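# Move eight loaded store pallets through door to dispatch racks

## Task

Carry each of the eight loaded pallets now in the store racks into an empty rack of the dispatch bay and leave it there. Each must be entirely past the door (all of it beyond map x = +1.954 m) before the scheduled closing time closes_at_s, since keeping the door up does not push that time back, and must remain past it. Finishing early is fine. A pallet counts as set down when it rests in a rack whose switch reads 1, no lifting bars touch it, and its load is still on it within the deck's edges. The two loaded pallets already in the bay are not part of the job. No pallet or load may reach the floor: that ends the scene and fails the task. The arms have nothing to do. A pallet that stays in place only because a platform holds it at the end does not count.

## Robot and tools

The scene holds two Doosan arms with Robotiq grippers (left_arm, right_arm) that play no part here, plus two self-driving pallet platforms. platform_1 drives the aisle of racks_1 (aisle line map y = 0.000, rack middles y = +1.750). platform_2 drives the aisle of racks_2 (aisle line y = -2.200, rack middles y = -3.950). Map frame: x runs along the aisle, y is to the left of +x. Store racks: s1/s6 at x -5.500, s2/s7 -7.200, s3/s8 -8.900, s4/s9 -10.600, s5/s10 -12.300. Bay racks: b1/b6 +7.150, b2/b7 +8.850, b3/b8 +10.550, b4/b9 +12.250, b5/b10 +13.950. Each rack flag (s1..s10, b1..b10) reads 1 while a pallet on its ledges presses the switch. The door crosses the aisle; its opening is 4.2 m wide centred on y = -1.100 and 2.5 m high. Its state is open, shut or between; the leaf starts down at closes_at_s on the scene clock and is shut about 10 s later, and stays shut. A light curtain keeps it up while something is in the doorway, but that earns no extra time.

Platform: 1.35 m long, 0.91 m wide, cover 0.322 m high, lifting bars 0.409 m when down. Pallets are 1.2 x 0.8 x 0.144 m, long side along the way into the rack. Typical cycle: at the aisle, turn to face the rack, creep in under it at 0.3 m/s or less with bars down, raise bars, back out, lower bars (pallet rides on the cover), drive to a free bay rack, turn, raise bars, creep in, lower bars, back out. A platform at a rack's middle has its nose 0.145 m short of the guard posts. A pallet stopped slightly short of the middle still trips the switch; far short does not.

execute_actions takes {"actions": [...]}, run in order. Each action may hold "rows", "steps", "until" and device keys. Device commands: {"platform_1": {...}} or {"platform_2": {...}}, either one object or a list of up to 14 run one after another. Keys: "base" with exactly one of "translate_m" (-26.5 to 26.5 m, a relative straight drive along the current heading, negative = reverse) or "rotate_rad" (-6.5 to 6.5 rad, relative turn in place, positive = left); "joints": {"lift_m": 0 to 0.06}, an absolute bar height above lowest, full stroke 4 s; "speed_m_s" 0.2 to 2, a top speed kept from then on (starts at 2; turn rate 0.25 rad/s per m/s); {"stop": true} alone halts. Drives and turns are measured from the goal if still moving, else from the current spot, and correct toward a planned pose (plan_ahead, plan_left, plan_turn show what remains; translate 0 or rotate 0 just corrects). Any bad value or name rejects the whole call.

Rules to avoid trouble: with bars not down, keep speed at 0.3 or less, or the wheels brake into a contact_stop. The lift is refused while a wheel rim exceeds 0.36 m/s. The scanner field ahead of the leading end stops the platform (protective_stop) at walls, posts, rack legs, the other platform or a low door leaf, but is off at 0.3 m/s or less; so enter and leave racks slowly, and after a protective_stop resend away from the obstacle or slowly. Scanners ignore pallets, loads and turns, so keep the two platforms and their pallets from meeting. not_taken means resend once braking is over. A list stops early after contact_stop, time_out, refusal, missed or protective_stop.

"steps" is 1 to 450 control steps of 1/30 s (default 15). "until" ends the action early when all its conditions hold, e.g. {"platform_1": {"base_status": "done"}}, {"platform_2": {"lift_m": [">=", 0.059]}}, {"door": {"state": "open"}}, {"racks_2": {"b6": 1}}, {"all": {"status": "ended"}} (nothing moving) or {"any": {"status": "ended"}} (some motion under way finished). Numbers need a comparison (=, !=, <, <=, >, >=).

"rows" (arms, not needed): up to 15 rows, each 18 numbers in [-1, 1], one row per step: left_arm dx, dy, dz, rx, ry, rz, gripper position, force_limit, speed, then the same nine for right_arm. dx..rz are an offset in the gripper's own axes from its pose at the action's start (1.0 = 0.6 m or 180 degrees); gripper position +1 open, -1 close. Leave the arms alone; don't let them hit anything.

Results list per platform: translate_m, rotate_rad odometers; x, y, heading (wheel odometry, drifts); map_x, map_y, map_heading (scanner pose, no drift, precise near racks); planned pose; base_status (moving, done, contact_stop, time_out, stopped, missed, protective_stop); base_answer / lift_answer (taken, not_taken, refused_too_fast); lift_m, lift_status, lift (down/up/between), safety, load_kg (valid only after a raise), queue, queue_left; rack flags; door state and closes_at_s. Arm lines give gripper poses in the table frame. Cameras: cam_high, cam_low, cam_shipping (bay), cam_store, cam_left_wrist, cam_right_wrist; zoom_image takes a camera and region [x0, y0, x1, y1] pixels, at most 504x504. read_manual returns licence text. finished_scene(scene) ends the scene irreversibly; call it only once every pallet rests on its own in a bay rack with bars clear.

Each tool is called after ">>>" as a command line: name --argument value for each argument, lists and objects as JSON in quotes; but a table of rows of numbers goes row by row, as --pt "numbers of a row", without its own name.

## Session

>>> execute_actions --actions '[]'

Scene clock: 0.00 s.
left_arm: end_effector_position=(+0.3426, +1.0985, +0.3687) position_measured=3 object_status=3 end_effector_quat_wxyz=(-0.207, +0.598, +0.738, +0.234) end_effector_velocity=(+0.000, -0.000, -0.000) end_effector_angular_velocity=(-0.000, -0.001, -0.001) | right_arm: end_effector_position=(+0.9359, +0.0998, +0.2164) position_measured=3 object_status=3 end_effector_quat_wxyz=(+0.169, -0.301, +0.937, -0.043) end_effector_velocity=(-0.000, +0.002, +0.003) end_effector_angular_velocity=(+0.003, -0.004, +0.002)
Joint positions: left_arm=[ 0.981 -0.081  1.894  0.565  0.946  0.336] | right_arm=[ 0.553  0.741  0.975 -0.187  1.122 -1.564]
Joint velocities: left_arm=[-0.     0.     0.    -0.001 -0.001  0.   ] | right_arm=[ 0.002 -0.002 -0.002  0.    -0.001 -0.   ]
Joint torques (N m, as the joint torque sensors report them, + toward a larger angle): no reading
Flange force (N, the push that the arm receives, along the gripper's own x y z axes): no reading
Hand target (left_arm): +0.343, +1.099, +0.369; -0.207, +0.598, +0.738, +0.234
Hand target (right_arm): +0.936, +0.100, +0.216; +0.169, -0.301, +0.937, -0.043
platform_1.base_odometry: x=+0.000 y=+0.000 heading=+0.000 (m, m, rad; from the platform's pose at the start)
platform_1.map_pose: map_x=-4.31 map_y=-0.02 map_heading=+0.0175 (m, m, rad; on the building's map)
platform_1.planned_pose: plan_ahead=+0.00 plan_left=+0.00 plan_turn=+0.0000 (m ahead, m left, rad left of the pose on the map)
platform_1.base_status: done
platform_1.joint_positions: lift_m=+0.000
platform_1.joint_status: done
platform_1: translate_m=0.000 translate_m_goal=0.000 rotate_rad=0.000 rotate_rad_goal=0.000 base_answer=taken lift_m_goal=0.000 lift_answer=taken lift=down safety=ok load_kg=-51 refusals=0 queue=idle queue_left=0
platform_2.base_odometry: x=+0.000 y=+0.000 heading=+0.000 (m, m, rad; from the platform's pose at the start)
platform_2.map_pose: map_x=-2.84 map_y=-2.16 map_heading=-0.0044 (m, m, rad; on the building's map)
platform_2.planned_pose: plan_ahead=+0.00 plan_left=+0.00 plan_turn=+0.0000 (m ahead, m left, rad left of the pose on the map)
platform_2.base_status: done
platform_2.joint_positions: lift_m=+0.000
platform_2.joint_status: done
platform_2: translate_m=0.000 translate_m_goal=0.000 rotate_rad=0.000 rotate_rad_goal=0.000 base_answer=taken lift_m_goal=0.000 lift_answer=taken lift=down safety=ok load_kg=-51 refusals=0 queue=idle queue_left=0
racks_1: s1=1 s2=1 s3=1 s4=0 s5=1 b1=0 b2=1 b3=0 b4=0 b5=0
racks_2: s6=1 s7=1 s8=0 s9=1 s10=1 b6=0 b7=0 b8=0 b9=1 b10=0
door: state=open closes_at_s=510
camera_calibration (this result's frames):
cam_left_wrist: T_world_to_cam=[[0.941106, 0.301969, 0.152102, -0.696992], [0.325821, -0.930139, -0.169355, 0.9782], [0.0903364, 0.208939, -0.973747, 0.294169], [0, 0, 0, 1]] pos_world=[0.31065, 1.05887, 0.558123]
cam_right_wrist: T_world_to_cam=[[-0.395821, 0.898307, -0.190709, 0.329007], [0.692163, 0.428314, 0.580911, -0.791311], [0.60352, 0.0979348, -0.791311, -0.212327], [0, 0, 0, 1]] pos_world=[0.806088, 0.0641742, 0.35441]

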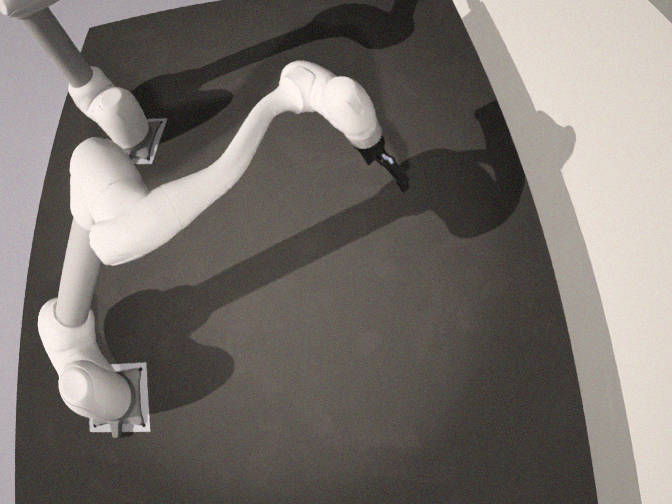

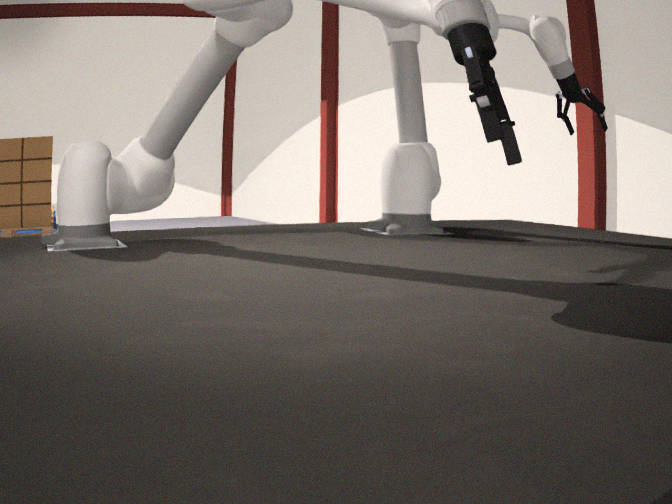

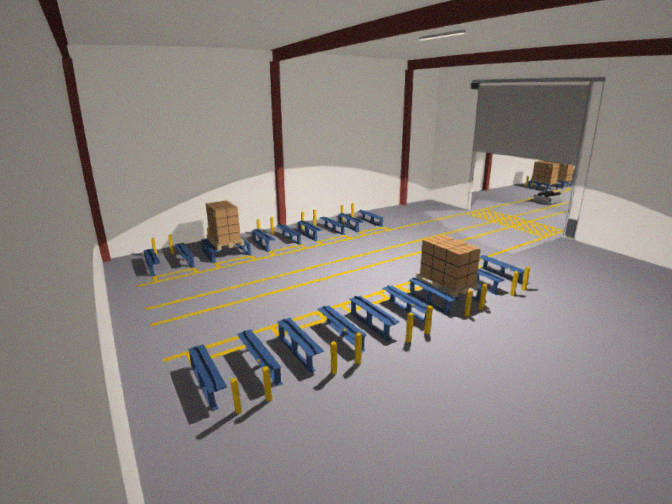

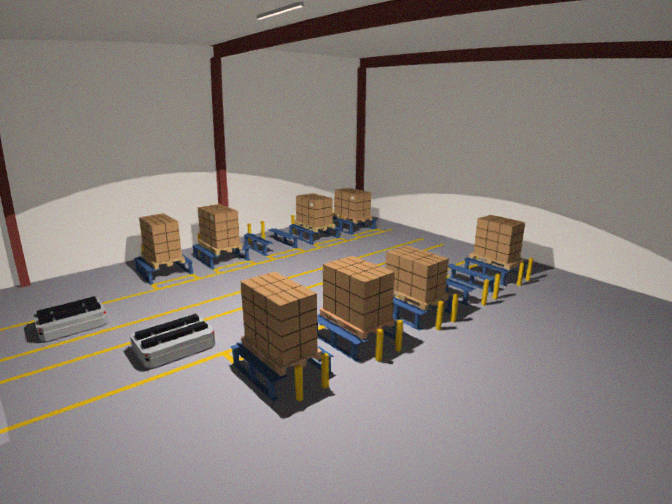

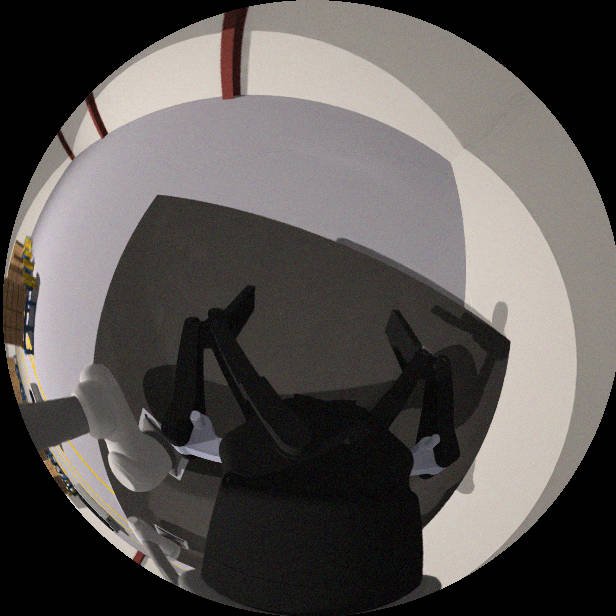

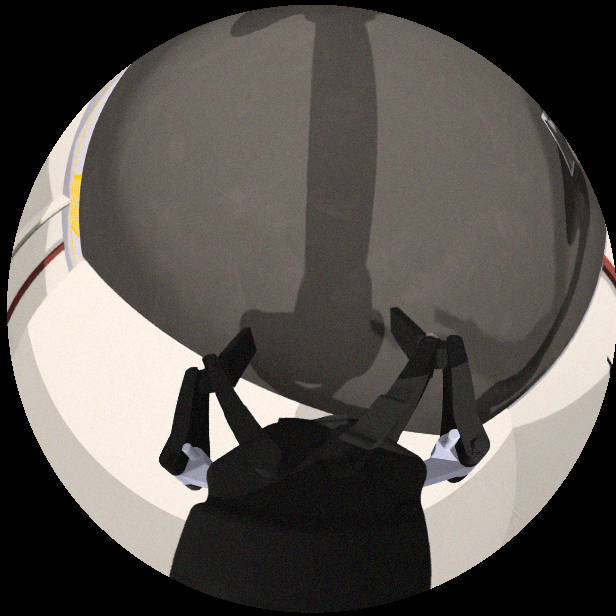

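>>> execute_actions --actions '[{"platform_1":[{"base":{"translate_m":-1.19}},{"base":{"rotate_rad":1.5533}},{"speed_m_s":0.3,"base":{"translate_m":1.79}},{"joints":{"lift_m":0.06}},{"base":{"translate_m":-1.75}},{"speed_m_s":2,"base":{"rotate_rad":-1.5708},"joints":{"lift_m":0}},{"base":{"translate_m":12.65}},{"base":{"rotate_rad":1.5708},"joints":{"lift_m":0.06}},{"speed_m_s":0.3,"base":{"translate_m":1.75}},{"joints":{"lift_m":0}},{"base":{"translate_m":-1.75}},{"speed_m_s":2,"base":{"rotate_rad":-1.5708}},{"base":{"translate_m":-14.35}},{"base":{"rotate_rad":1.5708}}],"platform_2":[{"base":{"translate_m":-2.66}},{"base":{"rotate_rad":-1.5664}},{"speed_m_s":0.3,"base":{"translate_m":1.8}},{"joints":{"lift_m":0.06}},{"base":{"translate_m":-1.75}},{"speed_m_s":2,"base":{"rotate_rad":1.5708},"joints":{"lift_m":0}},{"base":{"translate_m":12.65}},{"base":{"rotate_rad":-1.5708},"joints":{"lift_m":0.06}},{"speed_m_s":0.3,"base":{"translate_m":1.75}},{"joints":{"lift_m":0}},{"base":{"translate_m":-1.75}},{"speed_m_s":2,"base":{"rotate_rad":1.5708}},{"base":{"translate_m":-14.35}},{"base":{"rotate_rad":-1.5708}}],"steps":360}]'

>>> execute_actions --actions '[{"steps":450,"until":{"all":{"status":"ended"}}},{"steps":450,"until":{"all":{"status":"ended"}}},{"steps":450,"until":{"all":{"status":"ended"}}},{"steps":450,"until":{"all":{"status":"ended"}}},{"steps":450,"until":{"all":{"status":"ended"}}},{"steps":450,"until":{"all":{"status":"ended"}}}]'

Scene clock: 16.30 s.
left_arm: end_effector_position=(+0.3426, +1.0985, +0.3687) position_measured=3 object_status=3 end_effector_quat_wxyz=(-0.207, +0.598, +0.738, +0.234) end_effector_velocity=(+0.001, -0.000, -0.000) end_effector_angular_velocity=(-0.000, -0.000, -0.001) | right_arm: end_effector_position=(+0.9359, +0.0998, +0.2164) position_measured=3 object_status=3 end_effector_quat_wxyz=(+0.169, -0.301, +0.937, -0.043) end_effector_velocity=(+0.001, -0.000, +0.000) end_effector_angular_velocity=(-0.000, -0.000, +0.001)
Joint positions: left_arm=[ 0.981 -0.081  1.894  0.565  0.946  0.336] | right_arm=[ 0.553  0.741  0.975 -0.187  1.122 -1.564]
Joint velocities: left_arm=[-0.001  0.     0.    -0.    -0.001 -0.   ] | right_arm=[-0.     0.    -0.001  0.     0.    -0.002]
Joint torques (N m, as the joint torque sensors report them, + toward a larger angle): left_arm=[  4.85 -33.21 -41.27   5.06  -0.72  -0.02] | right_arm=[  -1.34 -115.51  -43.54    3.83   -0.87    0.13]
Flange force (N, the push that the arm receives, along the gripper's own x y z axes): left_arm=[-5.6 6.2 -5.2] | right_arm=[-1.1 1.5 3.3]
Hand target (left_arm): +0.343, +1.099, +0.369; -0.207, +0.598, +0.738, +0.234
Hand target (right_arm): +0.936, +0.100, +0.216; +0.169, -0.301, +0.937, -0.043
platform_1.base_odometry: x=-1.186 y=+1.106 heading=+1.558 (m, m, rad; from the platform's pose at the start)
platform_1.map_pose: map_x=-5.50 map_y=+1.07 map_heading=+1.5708 (m, m, rad; on the building's map)
platform_1.planned_pose: plan_ahead=+0.68 plan_left=+0.00 plan_turn=+0.0000 (m ahead, m left, rad left of the pose on the map)
platform_1.base_status: moving
platform_1.joint_positions: lift_m=+0.000
platform_1.joint_status: done
platform_1: translate_m=-0.087 translate_m_goal=0.599 rotate_rad=1.558 rotate_rad_goal=1.558 base_answer=taken lift_m_goal=0.000 lift_answer=taken lift=down safety=ok load_kg=-47 refusals=0 queue=running queue_left=11
platform_2.base_odometry: x=-2.665 y=-0.653 heading=-1.579 (m, m, rad; from the platform's pose at the start)
platform_2.map_pose: map_x=-5.50 map_y=-2.84 map_heading=-1.5708 (m, m, rad; on the building's map)
platform_2.planned_pose: plan_ahead=+1.11 plan_left=+0.00 plan_turn=+0.0000 (m ahead, m left, rad left of the pose on the map)
platform_2.base_status: moving
platform_2.joint_positions: lift_m=+0.000
platform_2.joint_status: done
platform_2: translate_m=-1.977 translate_m_goal=-0.862 rotate_rad=-1.579 rotate_rad_goal=-1.578 base_answer=taken lift_m_goal=0.000 lift_answer=taken lift=down safety=ok load_kg=-47 refusals=0 queue=running queue_left=11
racks_1: s1=1 s2=1 s3=1 s4=0 s5=1 b1=0 b2=1 b3=0 b4=0 b5=0
racks_2: s6=1 s7=1 s8=0 s9=1 s10=1 b6=0 b7=0 b8=0 b9=1 b10=0
door: state=open closes_at_s=510
camera_calibration (this result's frames):
cam_left_wrist: T_world_to_cam=[[0.941106, 0.301969, 0.152102, -0.696992], [0.325821, -0.930139, -0.169355, 0.9782], [0.0903367, 0.208939, -0.973747, 0.294169], [0, 0, 0, 1]] pos_world=[0.31065, 1.05887, 0.558124]
cam_right_wrist: T_world_to_cam=[[-0.395821, 0.898307, -0.19071, 0.329008], [0.692163, 0.428315, 0.580911, -0.791311], [0.60352, 0.0979342, -0.79131, -0.212327], [0, 0, 0, 1]] pos_world=[0.806088, 0.064174, 0.35441]

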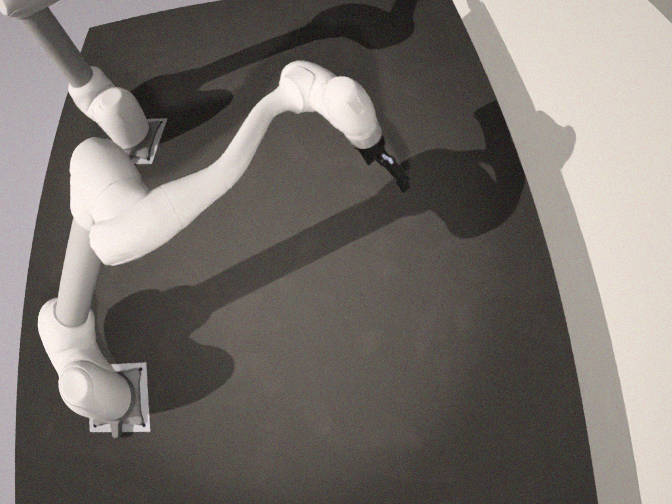

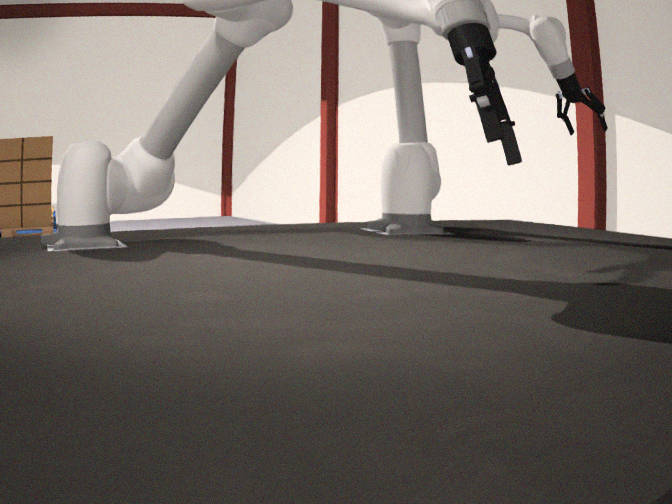

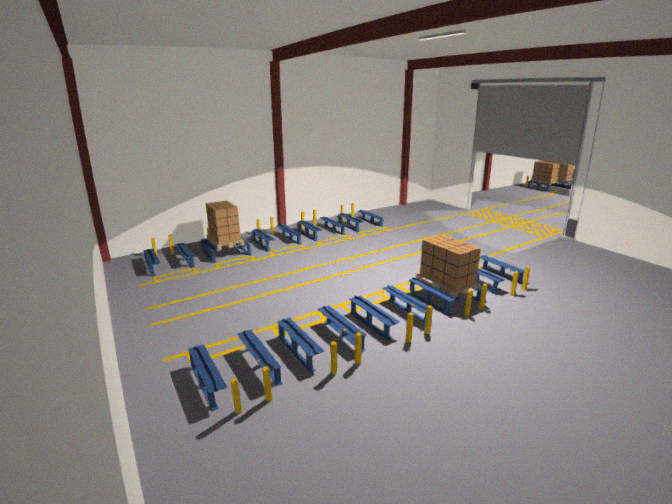

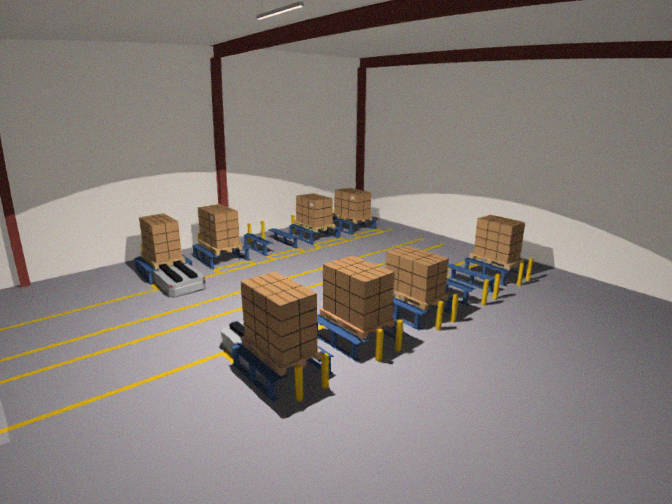

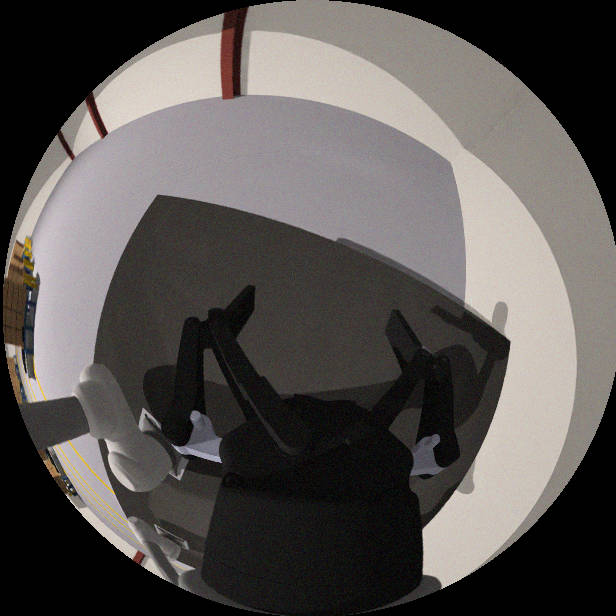

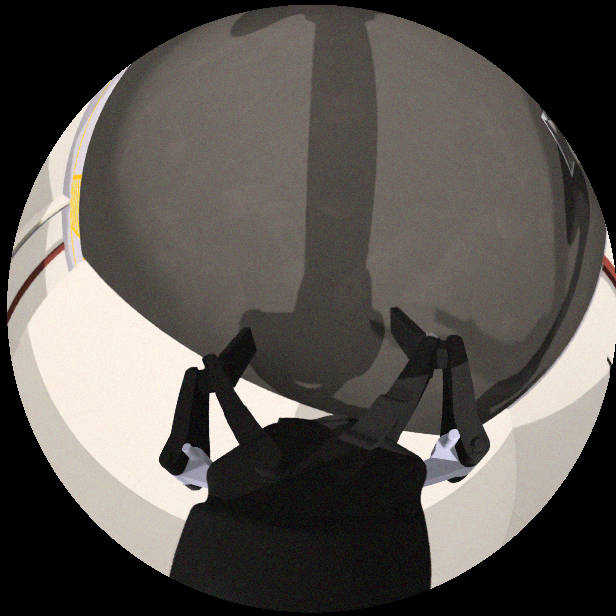

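Scene clock: 90.70 s.
left_arm: end_effector_position=(+0.3426, +1.0985, +0.3687) position_measured=3 object_status=3 end_effector_quat_wxyz=(-0.207, +0.598, +0.738, +0.234) end_effector_velocity=(-0.002, +0.001, +0.001) end_effector_angular_velocity=(+0.001, -0.000, +0.003) | right_arm: end_effector_position=(+0.9359, +0.0998, +0.2164) position_measured=3 object_status=3 end_effector_quat_wxyz=(+0.169, -0.301, +0.937, -0.043) end_effector_velocity=(+0.001, -0.002, -0.001) end_effector_angular_velocity=(-0.001, -0.000, -0.001)
Joint positions: left_arm=[ 0.981 -0.081  1.894  0.565  0.946  0.336] | right_arm=[ 0.553  0.741  0.975 -0.187  1.122 -1.564]
Joint velocities: left_arm=[ 0.002 -0.001  0.     0.     0.    -0.   ] | right_arm=[-0.002  0.001 -0.    -0.    -0.001 -0.001]
Joint torques (N m, as the joint torque sensors report them, + toward a larger angle): left_arm=[  4.05 -34.65 -42.08   4.69  -0.87   0.23] | right_arm=[  -1.19 -115.1   -43.55    3.86   -0.97    0.31]
Flange force (N, the push that the arm receives, along the gripper's own x y z axes): left_arm=[-5.4 5.2 -3.1] | right_arm=[-0.7 1.2 3.3]
Flange force at the end of the 2nd action (N, along the gripper's axes at the end of the call): left_arm=[-1.1 6.9 -4.3] | right_arm=[-5.1 0.8 3.5]
Flange force at the end of the 3rd action (N, along the gripper's axes at the end of the call): left_arm=[-5.2 4.5 -4.6] | right_arm=[-2.1 0.9 4.0]
Flange force at the end of the 4th action (N, along the gripper's axes at the end of the call): left_arm=[-1.2 1.9 -3.6] | right_arm=[-0.9 1.8 3.2]
Flange force at the end of the 5th action (N, along the gripper's axes at the end of the call): left_arm=[-9.2 6.2 -8.1] | right_arm=[-2.3 1.3 3.0]
Hand target (left_arm): +0.343, +1.099, +0.369; -0.207, +0.598, +0.738, +0.234
Hand target (right_arm): +0.936, +0.100, +0.216; +0.169, -0.301, +0.937, -0.043
platform_1.base_odometry: x=-2.882 y=-0.007 heading=+1.560 (m, m, rad; from the platform's pose at the start)
platform_1.map_pose: map_x=-7.20 map_y=-0.01 map_heading=+1.5708 (m, m, rad; on the building's map)
platform_1.planned_pose: plan_ahead=+0.01 plan_left=+0.00 plan_turn=+0.0000 (m ahead, m left, rad left of the pose on the map)
platform_1.base_status: done
platform_1.joint_positions: lift_m=+0.000
platform_1.joint_status: done
platform_1: translate_m=-2.855 translate_m_goal=-2.855 rotate_rad=1.560 rotate_rad_goal=1.560 base_answer=taken lift_m_goal=0.000 lift_answer=taken lift=down safety=ok load_kg=-49 refusals=0 queue=done queue_left=0
platform_2.base_odometry: x=-4.344 y=+0.027 heading=-1.581 (m, m, rad; from the platform's pose at the start)
platform_2.map_pose: map_x=-7.20 map_y=-2.20 map_heading=-1.5708 (m, m, rad; on the building's map)
platform_2.planned_pose: plan_ahead=+0.00 plan_left=+0.00 plan_turn=+0.0000 (m ahead, m left, rad left of the pose on the map)
platform_2.base_status: done
platform_2.joint_positions: lift_m=+0.000
platform_2.joint_status: done
platform_2: translate_m=-4.279 translate_m_goal=-4.279 rotate_rad=-1.581 rotate_rad_goal=-1.581 base_answer=taken lift_m_goal=0.000 lift_answer=taken lift=down safety=ok load_kg=-49 refusals=0 queue=done queue_left=0
racks_1: s1=0 s2=1 s3=1 s4=0 s5=1 b1=1 b2=1 b3=0 b4=0 b5=0
racks_2: s6=0 s7=1 s8=0 s9=1 s10=1 b6=1 b7=0 b8=0 b9=1 b10=0
door: state=open closes_at_s=510
camera_calibration (this result's frames):
cam_left_wrist: T_world_to_cam=[[0.941106, 0.301967, 0.152104, -0.696993], [0.32582, -0.93014, -0.169356, 0.978201], [0.0903382, 0.208941, -0.973747, 0.294168], [0, 0, 0, 1]] pos_world=[0.310652, 1.05887, 0.558125]
cam_right_wrist: T_world_to_cam=[[-0.395819, 0.898308, -0.19071, 0.329007], [0.692165, 0.428313, 0.580909, -0.791311], [0.603519, 0.0979321, -0.791312, -0.212326], [0, 0, 0, 1]] pos_world=[0.806088, 0.0641729, 0.354409]

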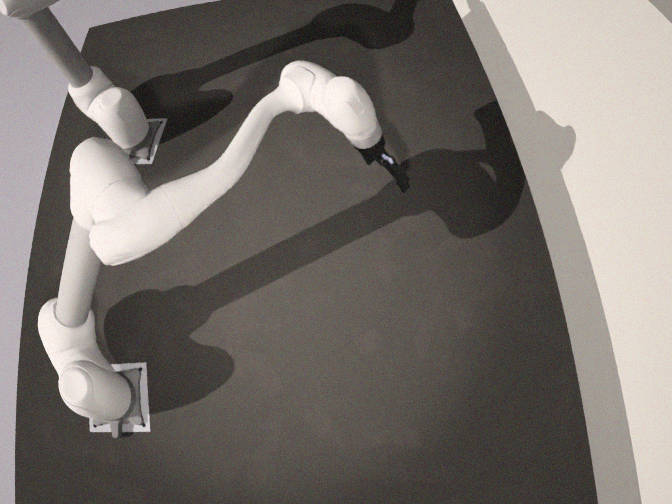

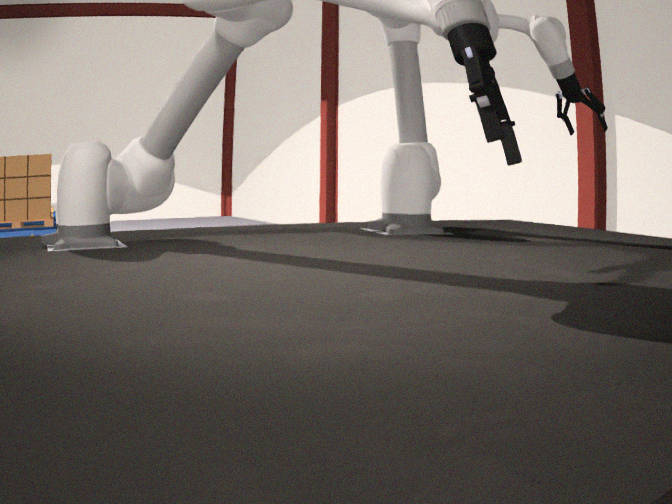

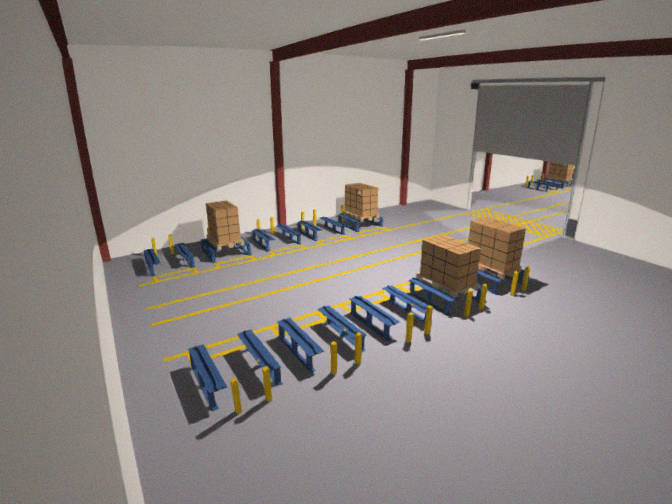

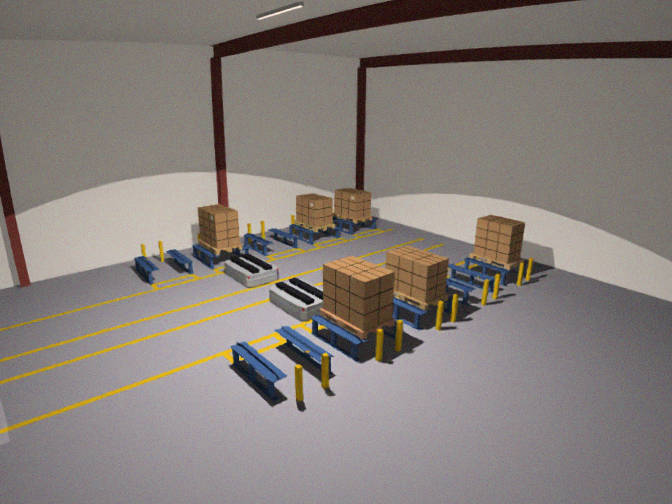

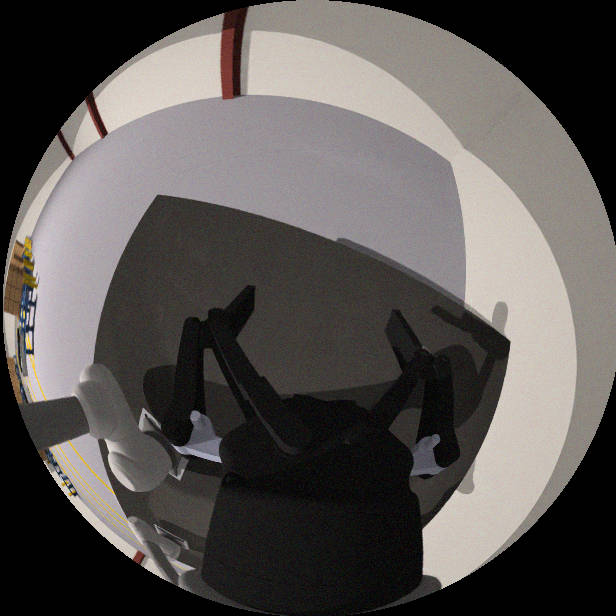

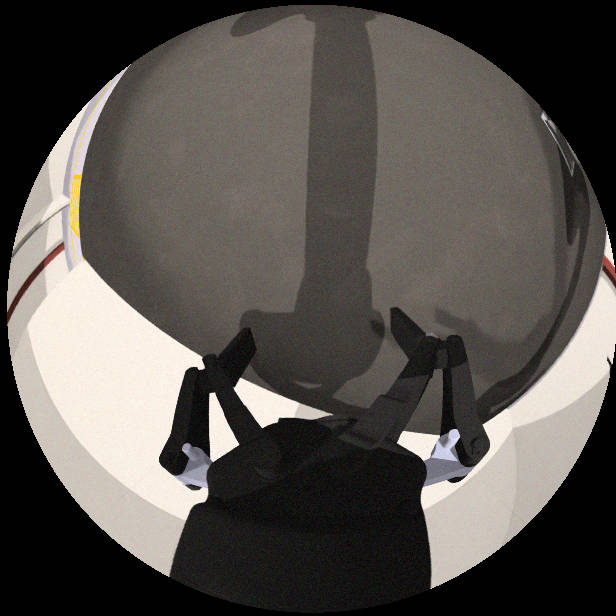

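P1: s2→b3, then s3. P2: s7→b7, then s10.

>>> execute_actions --actions '[{"platform_1":[{"speed_m_s":0.3,"base":{"translate_m":1.75}},{"joints":{"lift_m":0.06}},{"base":{"translate_m":-1.75}},{"speed_m_s":2,"base":{"rotate_rad":-1.5708},"joints":{"lift_m":0}},{"base":{"translate_m":17.75}},{"base":{"rotate_rad":1.5708},"joints":{"lift_m":0.06}},{"speed_m_s":0.3,"base":{"translate_m":1.75}},{"joints":{"lift_m":0}},{"base":{"translate_m":-1.75}},{"speed_m_s":2,"base":{"rotate_rad":-1.5708}},{"base":{"translate_m":-19.45}},{"base":{"rotate_rad":1.5708}}],"platform_2":[{"speed_m_s":0.3,"base":{"translate_m":1.75}},{"joints":{"lift_m":0.06}},{"base":{"translate_m":-1.75}},{"speed_m_s":2,"base":{"rotate_rad":1.5708},"joints":{"lift_m":0}},{"base":{"translate_m":16.05}},{"base":{"rotate_rad":-1.5708},"joints":{"lift_m":0.06}},{"speed_m_s":0.3,"base":{"translate_m":1.75}},{"joints":{"lift_m":0}},{"base":{"translate_m":-1.75}},{"speed_m_s":2,"base":{"rotate_rad":1.5708}},{"base":{"translate_m":-21.15}},{"base":{"rotate_rad":-1.5708}}],"steps":450,"until":{"all":{"status":"ended"}}},{"steps":450,"until":{"all":{"status":"ended"}}},{"steps":450,"until":{"all":{"status":"ended"}}},{"steps":450,"until":{"all":{"status":"ended"}}},{"steps":450,"until":{"all":{"status":"ended"}}},{"steps":450,"until":{"all":{"status":"ended"}}},{"steps":450,"until":{"all":{"status":"ended"}}}]'

Scene clock: 176.07 s.
left_arm: end_effector_position=(+0.3426, +1.0985, +0.3687) position_measured=3 object_status=3 end_effector_quat_wxyz=(-0.207, +0.598, +0.738, +0.234) end_effector_velocity=(-0.001, +0.001, -0.001) end_effector_angular_velocity=(-0.000, +0.001, +0.001) | right_arm: end_effector_position=(+0.9359, +0.0998, +0.2164) position_measured=3 object_status=3 end_effector_quat_wxyz=(+0.169, -0.301, +0.937, -0.043) end_effector_velocity=(-0.001, +0.002, +0.000) end_effector_angular_velocity=(+0.000, -0.000, +0.001)
Joint positions: left_arm=[ 0.981 -0.081  1.894  0.565  0.946  0.336] | right_arm=[ 0.553  0.741  0.975 -0.187  1.122 -1.564]
Joint velocities: left_arm=[ 0.001  0.001 -0.     0.    -0.    -0.   ] | right_arm=[ 0.002 -0.     0.    -0.    -0.     0.001]
Joint torques (N m, as the joint torque sensors report them, + toward a larger angle): left_arm=[  2.69 -33.39 -40.47   5.02  -1.38   0.29] | right_arm=[  -1.63 -115.92  -43.53    3.76   -0.79    0.29]
Flange force (N, the push that the arm receives, along the gripper's own x y z axes): left_arm=[-1.4 5.3 -4.3] | right_arm=[-1.5 2.5 3.5]
Flange force at the end of the 3rd action (N, along the gripper's axes at the end of the call): left_arm=[-5.3 0.3 -5.0] | right_arm=[-2.3 2.8 4.0]
Flange force at the end of the 4th action (N, along the gripper's axes at the end of the call): left_arm=[-3.5 3.6 -6.7] | right_arm=[-2.7 0.6 5.0]
Flange force at the end of the 5th action (N, along the gripper's axes at the end of the call): left_arm=[-5.2 7.0 -2.2] | right_arm=[-1.0 2.4 3.0]
Flange force at the end of the 6th action (N, along the gripper's axes at the end of the call): left_arm=[-3.6 4.1 -4.0] | right_arm=[-2.8 2.7 3.9]
Hand target (left_arm): +0.343, +1.099, +0.369; -0.207, +0.598, +0.738, +0.234
Hand target (right_arm): +0.936, +0.100, +0.216; +0.169, -0.301, +0.937, -0.043
platform_1.base_odometry: x=-4.553 y=-0.059 heading=+1.560 (m, m, rad; from the platform's pose at the start)
platform_1.map_pose: map_x=-8.91 map_y=+0.00 map_heading=+1.5708 (m, m, rad; on the building's map)
platform_1.planned_pose: plan_ahead=+0.00 plan_left=-0.01 plan_turn=+0.0000 (m ahead, m left, rad left of the pose on the map)
platform_1.base_status: done
platform_1.joint_positions: lift_m=+0.000
platform_1.joint_status: done
platform_1: translate_m=-4.521 translate_m_goal=-4.521 rotate_rad=1.560 rotate_rad_goal=1.560 base_answer=taken lift_m_goal=0.000 lift_answer=taken lift=down safety=ok load_kg=-49 refusals=0 queue=done queue_left=0
platform_2.base_odometry: x=-9.427 y=+0.141 heading=-1.585 (m, m, rad; from the platform's pose at the start)
platform_2.map_pose: map_x=-12.31 map_y=-2.20 map_heading=-1.5708 (m, m, rad; on the building's map)
platform_2.planned_pose: plan_ahead=+0.00 plan_left=+0.01 plan_turn=+0.0000 (m ahead, m left, rad left of the pose on the map)
platform_2.base_status: done
platform_2.joint_positions: lift_m=+0.000
platform_2.joint_status: done
platform_2: translate_m=-9.358 translate_m_goal=-9.358 rotate_rad=-1.585 rotate_rad_goal=-1.585 base_answer=taken lift_m_goal=0.000 lift_answer=taken lift=down safety=ok load_kg=-49 refusals=0 queue=done queue_left=0
racks_1: s1=0 s2=0 s3=1 s4=0 s5=1 b1=1 b2=1 b3=1 b4=0 b5=0
racks_2: s6=0 s7=0 s8=0 s9=1 s10=1 b6=1 b7=1 b8=0 b9=1 b10=0
door: state=open closes_at_s=510
camera_calibration (this result's frames):
cam_left_wrist: T_world_to_cam=[[0.941106, 0.301967, 0.152104, -0.696993], [0.32582, -0.93014, -0.169356, 0.978201], [0.0903381, 0.20894, -0.973747, 0.294168], [0, 0, 0, 1]] pos_world=[0.310652, 1.05887, 0.558124]
cam_right_wrist: T_world_to_cam=[[-0.395819, 0.898308, -0.19071, 0.329007], [0.692165, 0.428313, 0.58091, -0.791311], [0.603519, 0.0979323, -0.791311, -0.212326], [0, 0, 0, 1]] pos_world=[0.806088, 0.0641728, 0.354409]

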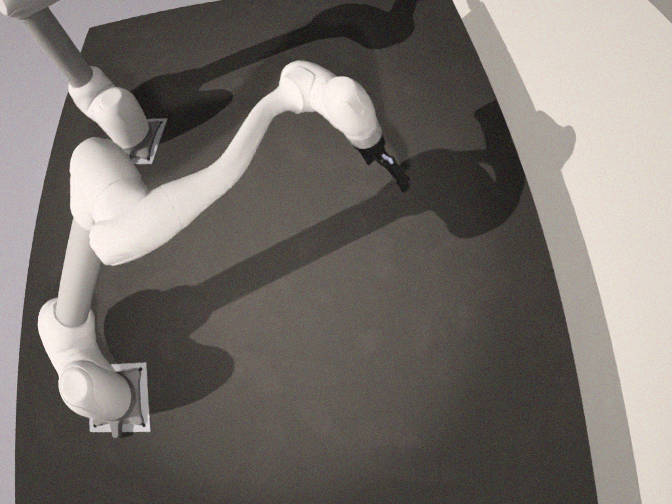

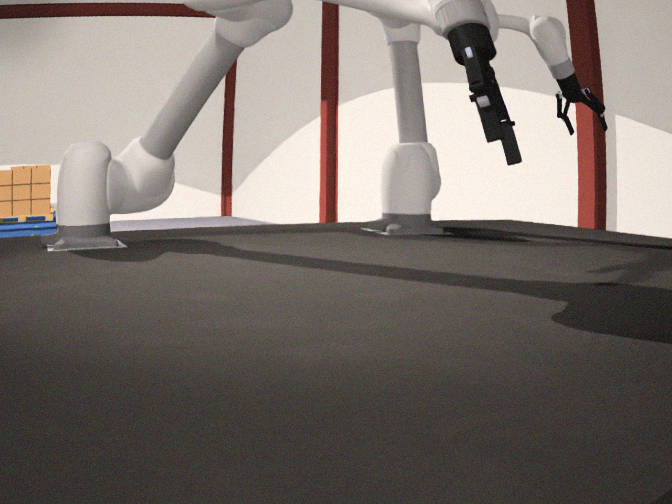

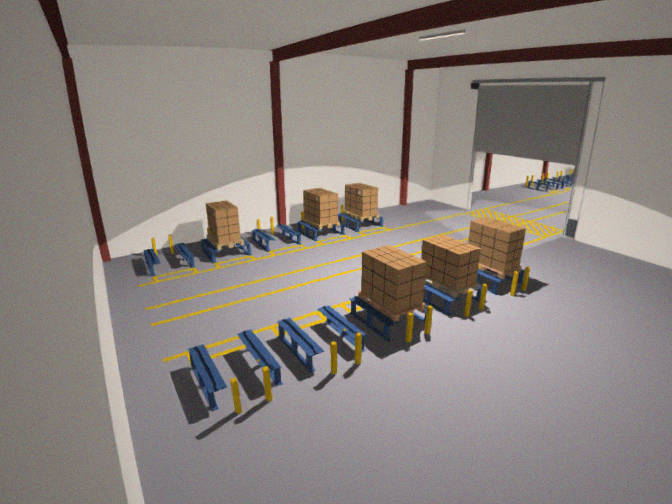

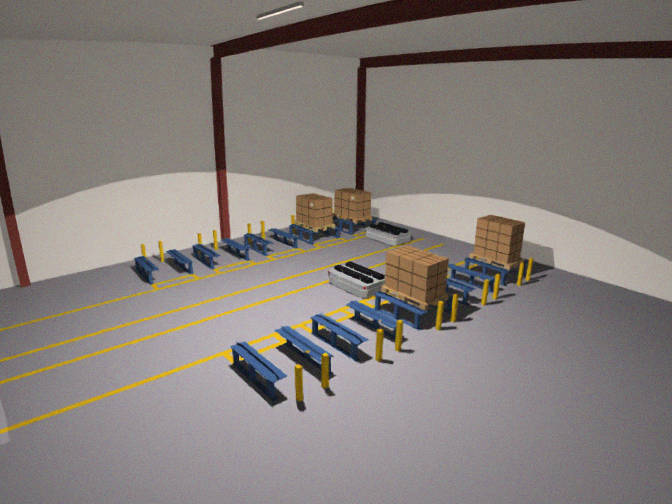

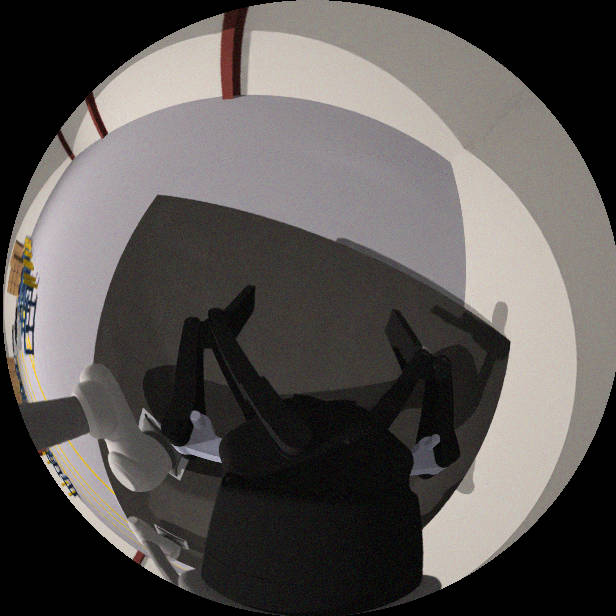

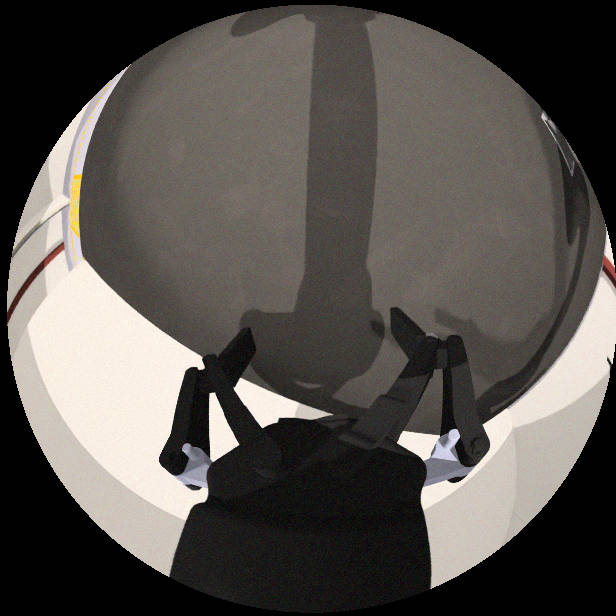

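>>> execute_actions --actions '[{"platform_1":[{"speed_m_s":0.3,"base":{"translate_m":1.75}},{"joints":{"lift_m":0.06}},{"base":{"translate_m":-1.75}},{"speed_m_s":2,"base":{"rotate_rad":-1.5708},"joints":{"lift_m":0}},{"base":{"translate_m":21.15}},{"base":{"rotate_rad":1.5708},"joints":{"lift_m":0.06}},{"speed_m_s":0.3,"base":{"translate_m":1.75}},{"joints":{"lift_m":0}},{"base":{"translate_m":-1.75}},{"speed_m_s":2,"base":{"rotate_rad":-1.5708}},{"base":{"translate_m":-24.55}},{"base":{"rotate_rad":1.5708}}],"platform_2":[{"speed_m_s":0.3,"base":{"translate_m":1.75}},{"joints":{"lift_m":0.06}},{"base":{"translate_m":-1.75}},{"speed_m_s":2,"base":{"rotate_rad":1.5708},"joints":{"lift_m":0}},{"base":{"translate_m":22.85}},{"base":{"rotate_rad":-1.5708},"joints":{"lift_m":0.06}},{"speed_m_s":0.3,"base":{"translate_m":1.75}},{"joints":{"lift_m":0}},{"base":{"translate_m":-1.75}},{"speed_m_s":2,"base":{"rotate_rad":1.5708}},{"base":{"translate_m":-21.15}},{"base":{"rotate_rad":-1.5708}}],"steps":450,"until":{"all":{"status":"ended"}}},{"steps":450,"until":{"all":{"status":"ended"}}},{"steps":450,"until":{"all":{"status":"ended"}}},{"steps":450,"until":{"all":{"status":"ended"}}},{"steps":450,"until":{"all":{"status":"ended"}}},{"steps":450,"until":{"all":{"status":"ended"}}},{"steps":450,"until":{"all":{"status":"ended"}}}]'

Scene clock: 265.00 s.
left_arm: end_effector_position=(+0.3426, +1.0985, +0.3687) position_measured=3 object_status=3 end_effector_quat_wxyz=(-0.207, +0.598, +0.738, +0.234) end_effector_velocity=(+0.001, +0.000, -0.000) end_effector_angular_velocity=(+0.000, -0.000, -0.001) | right_arm: end_effector_position=(+0.9359, +0.0998, +0.2164) position_measured=3 object_status=3 end_effector_quat_wxyz=(+0.169, -0.301, +0.937, -0.043) end_effector_velocity=(-0.000, +0.001, +0.002) end_effector_angular_velocity=(+0.001, -0.002, +0.001)
Joint positions: left_arm=[ 0.981 -0.081  1.894  0.565  0.946  0.336] | right_arm=[ 0.553  0.741  0.975 -0.187  1.122 -1.564]
Joint velocities: left_arm=[-0.     0.001 -0.     0.    -0.001 -0.   ] | right_arm=[ 0.    -0.002  0.    -0.    -0.001 -0.   ]
Joint torques (N m, as the joint torque sensors report them, + toward a larger angle): left_arm=[  4.01 -35.99 -41.01   4.63  -0.77  -0.2 ] | right_arm=[  -1.63 -116.09  -43.13    3.82   -0.9     0.23]
Flange force (N, the push that the arm receives, along the gripper's own x y z axes): left_arm=[-2.4 9.0 -1.6] | right_arm=[-2.9 2.1 2.5]
Flange force at the end of the 2nd action (N, along the gripper's axes at the end of the call): left_arm=[-6.7 8.2 -6.8] | right_arm=[-1.9 1.3 3.6]
Flange force at the end of the 3rd action (N, along the gripper's axes at the end of the call): left_arm=[-8.5 3.8 -6.4] | right_arm=[-4.3 1.3 3.9]
Flange force at the end of the 4th action (N, along the gripper's axes at the end of the call): left_arm=[-1.6 5.6 -2.5] | right_arm=[-2.1 2.4 3.4]
Flange force at the end of the 5th action (N, along the gripper's axes at the end of the call): left_arm=[-2.4 6.0 -3.1] | right_arm=[-0.9 0.9 3.6]
Hand target (left_arm): +0.343, +1.099, +0.369; -0.207, +0.598, +0.738, +0.234
Hand target (right_arm): +0.936, +0.100, +0.216; +0.169, -0.301, +0.937, -0.043
platform_1.base_odometry: x=-7.914 y=-0.170 heading=+1.568 (m, m, rad; from the platform's pose at the start)
platform_1.map_pose: map_x=-12.30 map_y=+0.00 map_heading=+1.5708 (m, m, rad; on the building's map)
platform_1.planned_pose: plan_ahead=+0.00 plan_left=+0.00 plan_turn=+0.0000 (m ahead, m left, rad left of the pose on the map)
platform_1.base_status: done
platform_1.joint_positions: lift_m=+0.000
platform_1.joint_status: done
platform_1: translate_m=-7.887 translate_m_goal=-7.887 rotate_rad=1.568 rotate_rad_goal=1.568 base_answer=taken lift_m_goal=0.000 lift_answer=taken lift=down safety=ok load_kg=-49 refusals=0 queue=done queue_left=0
platform_2.base_odometry: x=-7.684 y=+0.264 heading=-1.589 (m, m, rad; from the platform's pose at the start)
platform_2.map_pose: map_x=-10.60 map_y=-2.20 map_heading=-1.5708 (m, m, rad; on the building's map)
platform_2.planned_pose: plan_ahead=+0.00 plan_left=+0.00 plan_turn=+0.0000 (m ahead, m left, rad left of the pose on the map)
platform_2.base_status: done
platform_2.joint_positions: lift_m=+0.000
platform_2.joint_status: done
platform_2: translate_m=-7.609 translate_m_goal=-7.609 rotate_rad=-1.589 rotate_rad_goal=-1.589 base_answer=taken lift_m_goal=0.000 lift_answer=taken lift=down safety=ok load_kg=-49 refusals=0 queue=done queue_left=0
racks_1: s1=0 s2=0 s3=0 s4=0 s5=1 b1=1 b2=1 b3=1 b4=1 b5=0
racks_2: s6=0 s7=0 s8=0 s9=1 s10=0 b6=1 b7=1 b8=1 b9=1 b10=0
door: state=open closes_at_s=510
camera_calibration (this result's frames):
cam_left_wrist: T_world_to_cam=[[0.941106, 0.301967, 0.152104, -0.696993], [0.32582, -0.93014, -0.169356, 0.978201], [0.0903382, 0.20894, -0.973747, 0.294168], [0, 0, 0, 1]] pos_world=[0.310652, 1.05887, 0.558124]
cam_right_wrist: T_world_to_cam=[[-0.395819, 0.898308, -0.19071, 0.329007], [0.692165, 0.428313, 0.580909, -0.791311], [0.603519, 0.0979322, -0.791311, -0.212326], [0, 0, 0, 1]] pos_world=[0.806088, 0.0641728, 0.354409]

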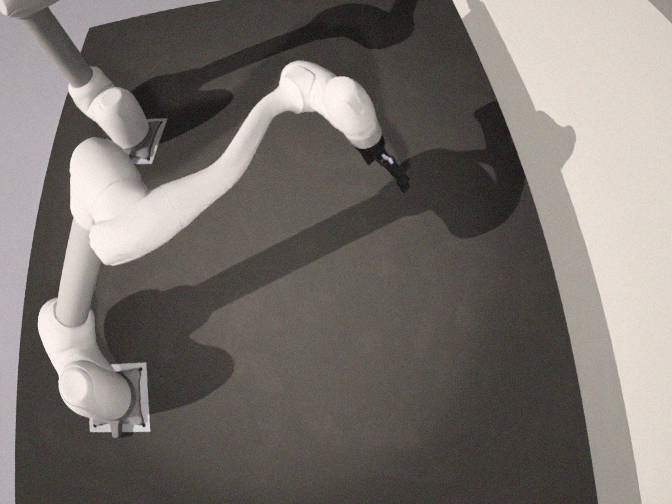

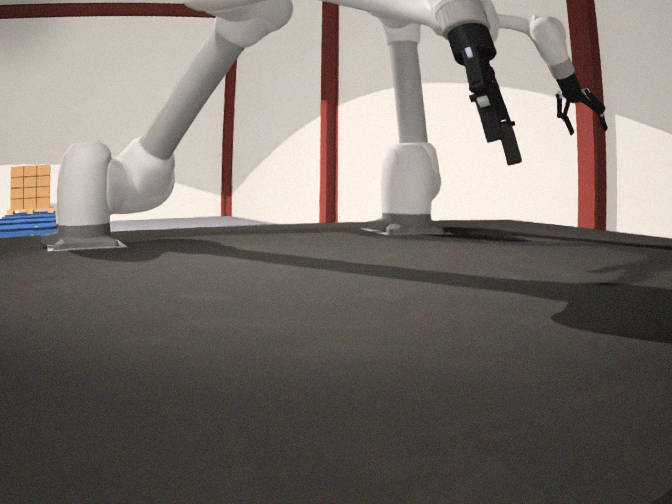

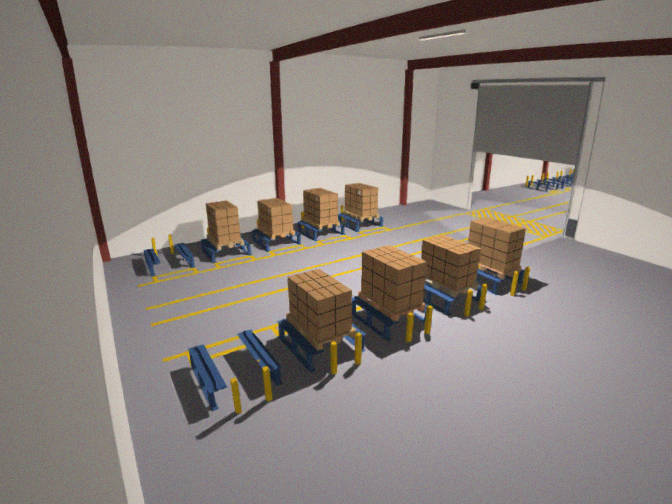

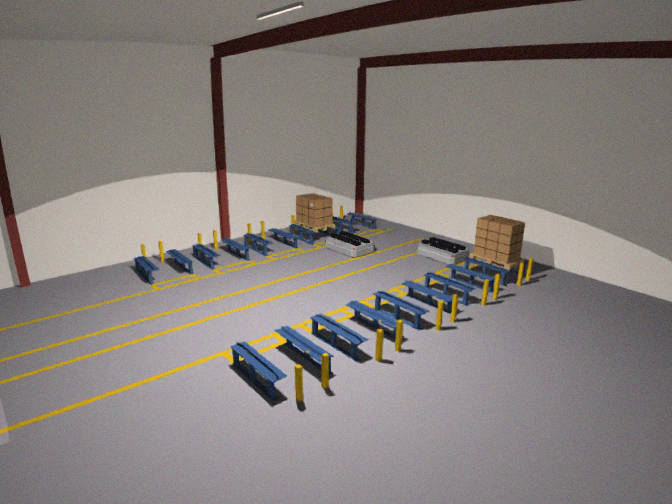

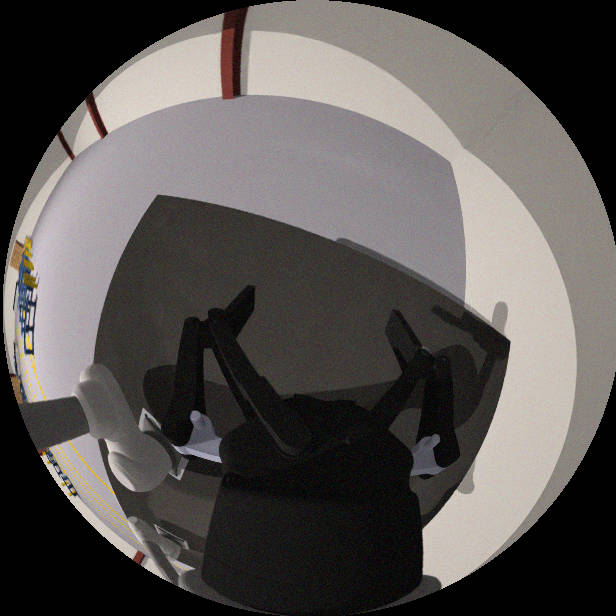

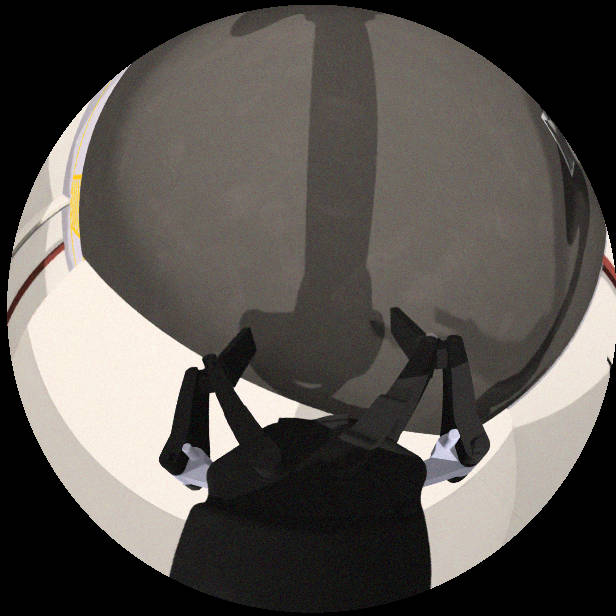

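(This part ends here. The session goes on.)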